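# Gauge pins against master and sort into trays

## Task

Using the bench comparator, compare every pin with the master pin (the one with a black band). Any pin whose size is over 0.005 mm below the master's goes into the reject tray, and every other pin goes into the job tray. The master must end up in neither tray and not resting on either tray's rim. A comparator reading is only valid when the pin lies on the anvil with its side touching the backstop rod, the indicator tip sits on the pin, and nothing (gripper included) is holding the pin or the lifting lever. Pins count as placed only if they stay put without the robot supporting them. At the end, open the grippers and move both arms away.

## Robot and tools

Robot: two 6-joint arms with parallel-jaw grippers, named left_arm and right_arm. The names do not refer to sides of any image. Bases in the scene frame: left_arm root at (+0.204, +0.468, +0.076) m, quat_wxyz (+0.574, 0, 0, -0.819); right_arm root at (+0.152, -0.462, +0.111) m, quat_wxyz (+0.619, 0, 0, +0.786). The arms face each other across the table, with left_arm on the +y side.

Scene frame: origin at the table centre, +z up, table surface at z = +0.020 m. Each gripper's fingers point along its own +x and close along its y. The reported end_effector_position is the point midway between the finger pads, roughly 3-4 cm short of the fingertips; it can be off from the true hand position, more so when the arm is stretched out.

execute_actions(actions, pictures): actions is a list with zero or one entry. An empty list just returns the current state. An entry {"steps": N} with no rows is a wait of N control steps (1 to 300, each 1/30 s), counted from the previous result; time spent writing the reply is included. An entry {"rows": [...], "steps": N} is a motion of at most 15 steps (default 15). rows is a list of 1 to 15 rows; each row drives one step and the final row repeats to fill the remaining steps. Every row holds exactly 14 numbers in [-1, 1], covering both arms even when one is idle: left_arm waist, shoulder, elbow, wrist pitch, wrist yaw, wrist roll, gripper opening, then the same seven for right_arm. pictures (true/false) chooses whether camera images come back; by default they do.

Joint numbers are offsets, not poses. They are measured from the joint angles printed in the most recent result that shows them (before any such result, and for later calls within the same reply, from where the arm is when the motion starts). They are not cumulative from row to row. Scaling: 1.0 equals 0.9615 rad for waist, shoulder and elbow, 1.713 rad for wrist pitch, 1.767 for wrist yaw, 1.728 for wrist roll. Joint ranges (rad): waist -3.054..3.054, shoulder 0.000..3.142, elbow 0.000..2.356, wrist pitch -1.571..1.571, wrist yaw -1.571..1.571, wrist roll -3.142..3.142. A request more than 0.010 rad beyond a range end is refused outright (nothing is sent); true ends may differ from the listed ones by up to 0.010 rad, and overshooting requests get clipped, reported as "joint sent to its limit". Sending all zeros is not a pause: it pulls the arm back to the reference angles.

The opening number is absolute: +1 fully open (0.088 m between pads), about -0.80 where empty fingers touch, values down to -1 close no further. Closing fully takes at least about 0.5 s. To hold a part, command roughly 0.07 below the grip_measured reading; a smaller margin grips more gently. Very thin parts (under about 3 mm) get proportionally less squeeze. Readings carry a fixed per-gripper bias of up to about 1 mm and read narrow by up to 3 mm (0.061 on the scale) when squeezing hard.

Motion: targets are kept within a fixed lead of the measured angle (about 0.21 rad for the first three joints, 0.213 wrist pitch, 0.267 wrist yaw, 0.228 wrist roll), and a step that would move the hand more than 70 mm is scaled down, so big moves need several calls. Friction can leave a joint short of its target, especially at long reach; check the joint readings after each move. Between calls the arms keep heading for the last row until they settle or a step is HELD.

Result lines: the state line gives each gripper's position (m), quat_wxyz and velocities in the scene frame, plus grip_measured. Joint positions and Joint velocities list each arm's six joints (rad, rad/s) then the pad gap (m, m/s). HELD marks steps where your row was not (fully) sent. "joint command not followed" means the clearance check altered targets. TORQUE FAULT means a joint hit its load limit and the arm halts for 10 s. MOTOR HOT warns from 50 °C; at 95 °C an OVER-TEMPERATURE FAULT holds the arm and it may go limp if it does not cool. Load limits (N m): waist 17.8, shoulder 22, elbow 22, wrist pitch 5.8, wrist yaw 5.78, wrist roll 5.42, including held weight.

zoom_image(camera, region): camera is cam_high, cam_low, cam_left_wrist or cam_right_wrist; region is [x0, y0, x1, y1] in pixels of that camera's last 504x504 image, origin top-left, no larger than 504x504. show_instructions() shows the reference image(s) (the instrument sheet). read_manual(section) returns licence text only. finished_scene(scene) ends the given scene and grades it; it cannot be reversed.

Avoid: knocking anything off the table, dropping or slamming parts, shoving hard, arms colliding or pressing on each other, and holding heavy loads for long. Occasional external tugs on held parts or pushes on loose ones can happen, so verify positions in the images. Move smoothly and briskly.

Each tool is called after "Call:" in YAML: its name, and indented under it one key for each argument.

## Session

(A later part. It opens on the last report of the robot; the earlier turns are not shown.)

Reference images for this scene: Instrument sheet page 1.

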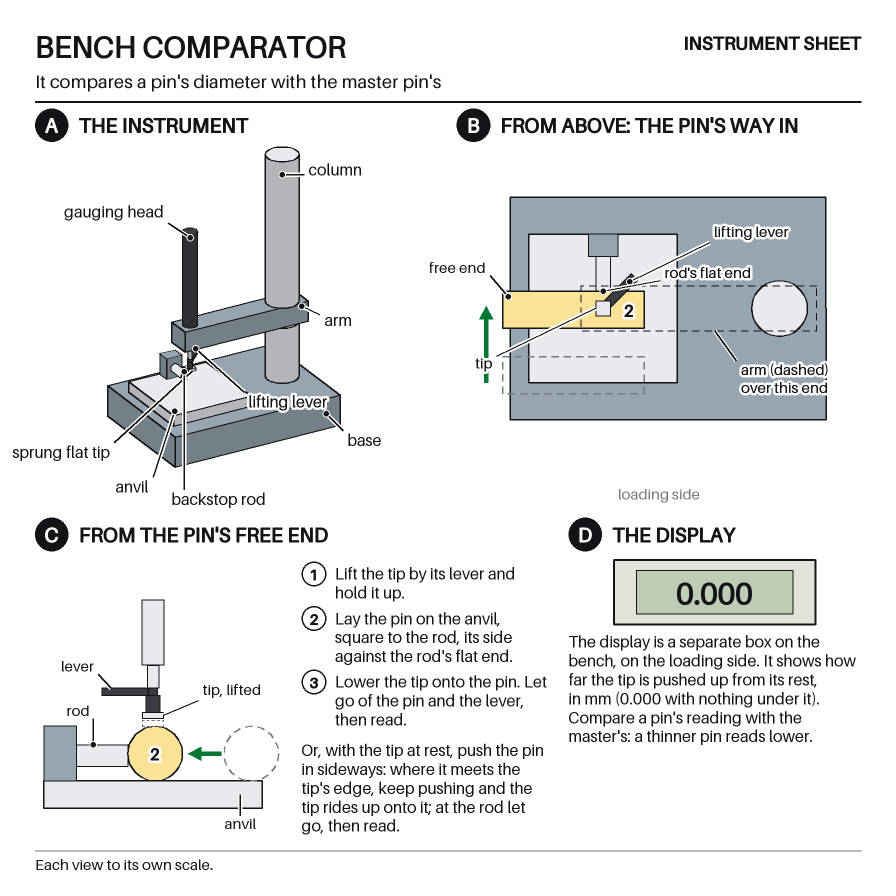

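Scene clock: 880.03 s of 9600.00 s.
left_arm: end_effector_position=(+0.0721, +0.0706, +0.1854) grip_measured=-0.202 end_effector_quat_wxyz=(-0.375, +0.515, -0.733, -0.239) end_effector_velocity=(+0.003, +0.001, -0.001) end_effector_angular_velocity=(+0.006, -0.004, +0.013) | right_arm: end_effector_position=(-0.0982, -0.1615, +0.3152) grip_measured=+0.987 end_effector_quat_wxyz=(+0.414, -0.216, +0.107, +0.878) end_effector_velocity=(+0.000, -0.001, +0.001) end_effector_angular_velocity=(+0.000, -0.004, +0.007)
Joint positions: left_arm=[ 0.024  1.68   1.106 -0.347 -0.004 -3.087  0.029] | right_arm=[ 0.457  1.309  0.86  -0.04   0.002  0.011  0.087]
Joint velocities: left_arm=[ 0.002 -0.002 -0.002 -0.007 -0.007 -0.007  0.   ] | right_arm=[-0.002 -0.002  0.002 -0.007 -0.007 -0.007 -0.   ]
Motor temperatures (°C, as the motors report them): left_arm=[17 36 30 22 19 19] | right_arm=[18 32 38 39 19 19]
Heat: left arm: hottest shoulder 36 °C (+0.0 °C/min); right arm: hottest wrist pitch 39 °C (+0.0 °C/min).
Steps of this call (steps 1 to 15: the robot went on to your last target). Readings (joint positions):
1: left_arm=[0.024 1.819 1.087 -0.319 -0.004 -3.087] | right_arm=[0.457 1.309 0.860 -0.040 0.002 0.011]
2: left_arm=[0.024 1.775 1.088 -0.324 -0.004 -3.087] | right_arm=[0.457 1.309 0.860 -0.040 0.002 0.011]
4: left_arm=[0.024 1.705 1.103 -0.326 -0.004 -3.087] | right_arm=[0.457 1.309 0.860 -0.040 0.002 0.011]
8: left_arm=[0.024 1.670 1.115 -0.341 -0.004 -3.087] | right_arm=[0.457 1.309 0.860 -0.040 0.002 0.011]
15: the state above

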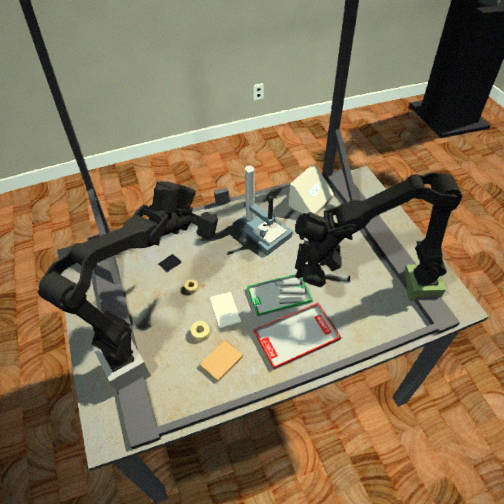

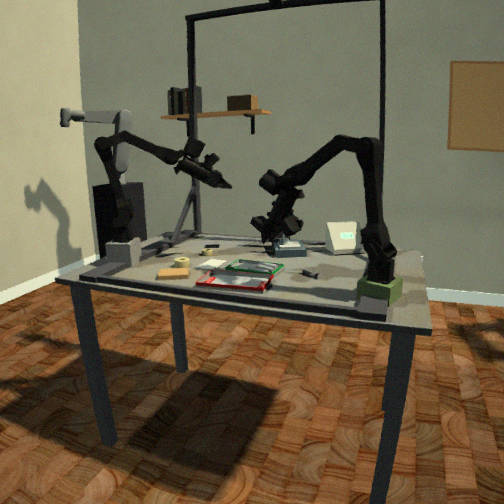

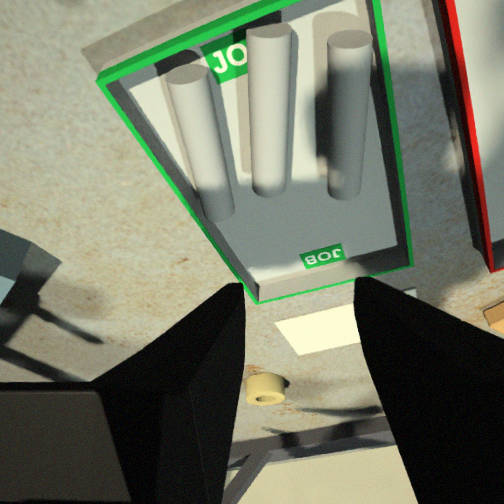

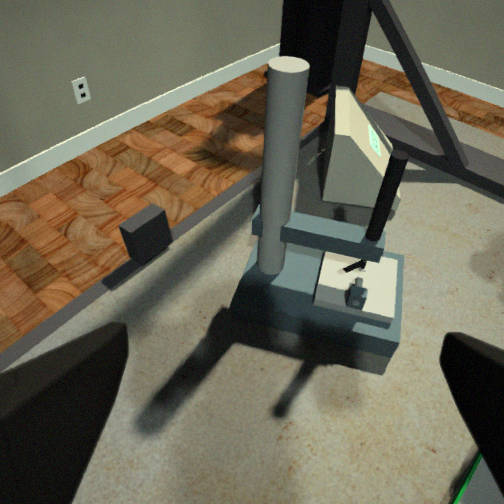

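Call:
execute_actions:
  actions:
    - {"rows":[[-0.05,-0.1,-0.05,0,0,0,0.3,0,0,0,0,0,0,1],[-0.15,-0.25,-0.15,0,0,0,0.7,0,0,0,0,0,0,1],[-0.25,-0.4,-0.3,0,0,0,1,0,0,0,0,0,0,1]],"steps":15}

Call:
finished_scene:
  scene: 2

Scene clock: 887.13 s of 9600.00 s.
left_arm: end_effector_position=(+0.0218, +0.1765, +0.2162) grip_measured=+0.987 end_effector_quat_wxyz=(-0.361, +0.434, -0.807, -0.171) end_effector_velocity=(+0.005, +0.011, -0.022) end_effector_angular_velocity=(+0.038, -0.036, -0.008) | right_arm: end_effector_position=(-0.0982, -0.1615, +0.3152) grip_measured=+0.987 end_effector_quat_wxyz=(+0.414, -0.216, +0.107, +0.878) end_effector_velocity=(+0.000, -0.001, -0.003) end_effector_angular_velocity=(-0.007, -0.010, +0.007)
Joint positions: left_arm=[-0.212  1.302  0.83  -0.347  0.    -3.087  0.087] | right_arm=[ 0.457  1.309  0.86  -0.04   0.002  0.011  0.087]
Joint velocities: left_arm=[-0.007 -0.002 -0.061  0.007 -0.007  0.007  0.006] | right_arm=[-0.002  0.002 -0.002 -0.007 -0.007 -0.007  0.   ]
Motor temperatures (°C, as the motors report them): left_arm=[17 35 30 22 19 19] | right_arm=[18 32 38 39 19 19]
Heat: left arm: hottest shoulder 35 °C (-1.0 °C/min); right arm: hottest wrist pitch 39 °C (+0.0 °C/min).
Steps of this call (steps 1 to 15: the robot went on to your last target; steps 16 to 90: nothing new was sent; then 3.60 s passed at rest; steps 91 to 105: all 15 steps of this action). Readings (joint positions):
91: left_arm=[0.020 1.667 1.099 -0.344 -0.005 -3.087] | right_arm=[0.457 1.309 0.860 -0.040 0.002 0.011]
92: left_arm=[0.001 1.630 1.069 -0.335 -0.012 -3.087] | right_arm=[0.457 1.309 0.860 -0.040 0.002 0.011]
94: left_arm=[-0.084 1.530 0.976 -0.344 -0.012 -3.087] | right_arm=[0.457 1.309 0.860 -0.040 0.002 0.011]
98: left_arm=[-0.209 1.336 0.850 -0.354 0.000 -3.087] | right_arm=[0.457 1.309 0.860 -0.040 0.002 0.011]
105: the state above

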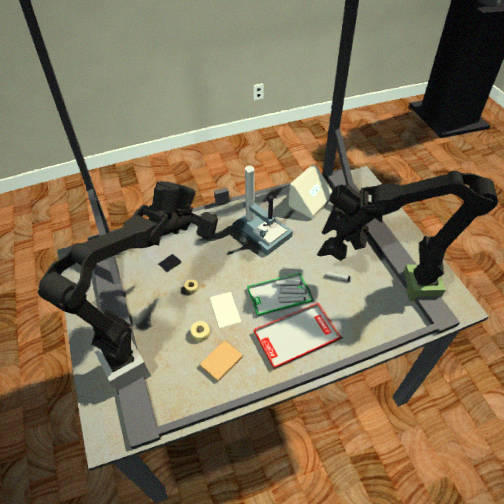

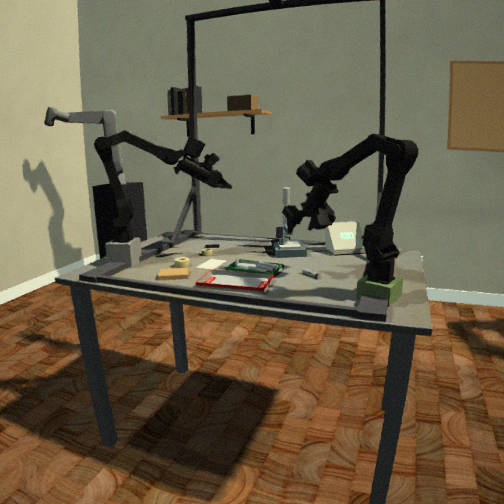

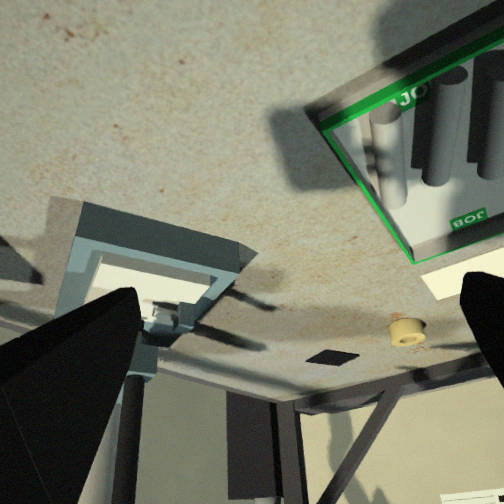

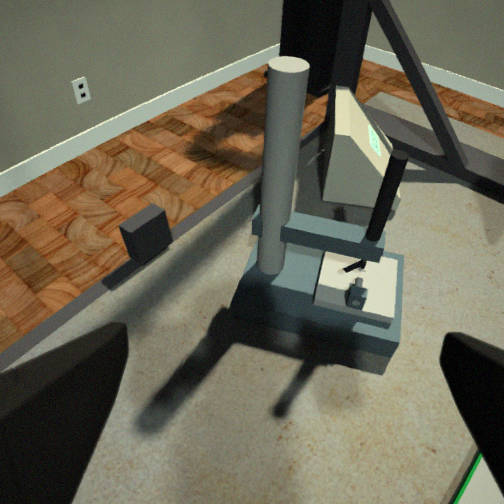

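The scene is finished: the task was done.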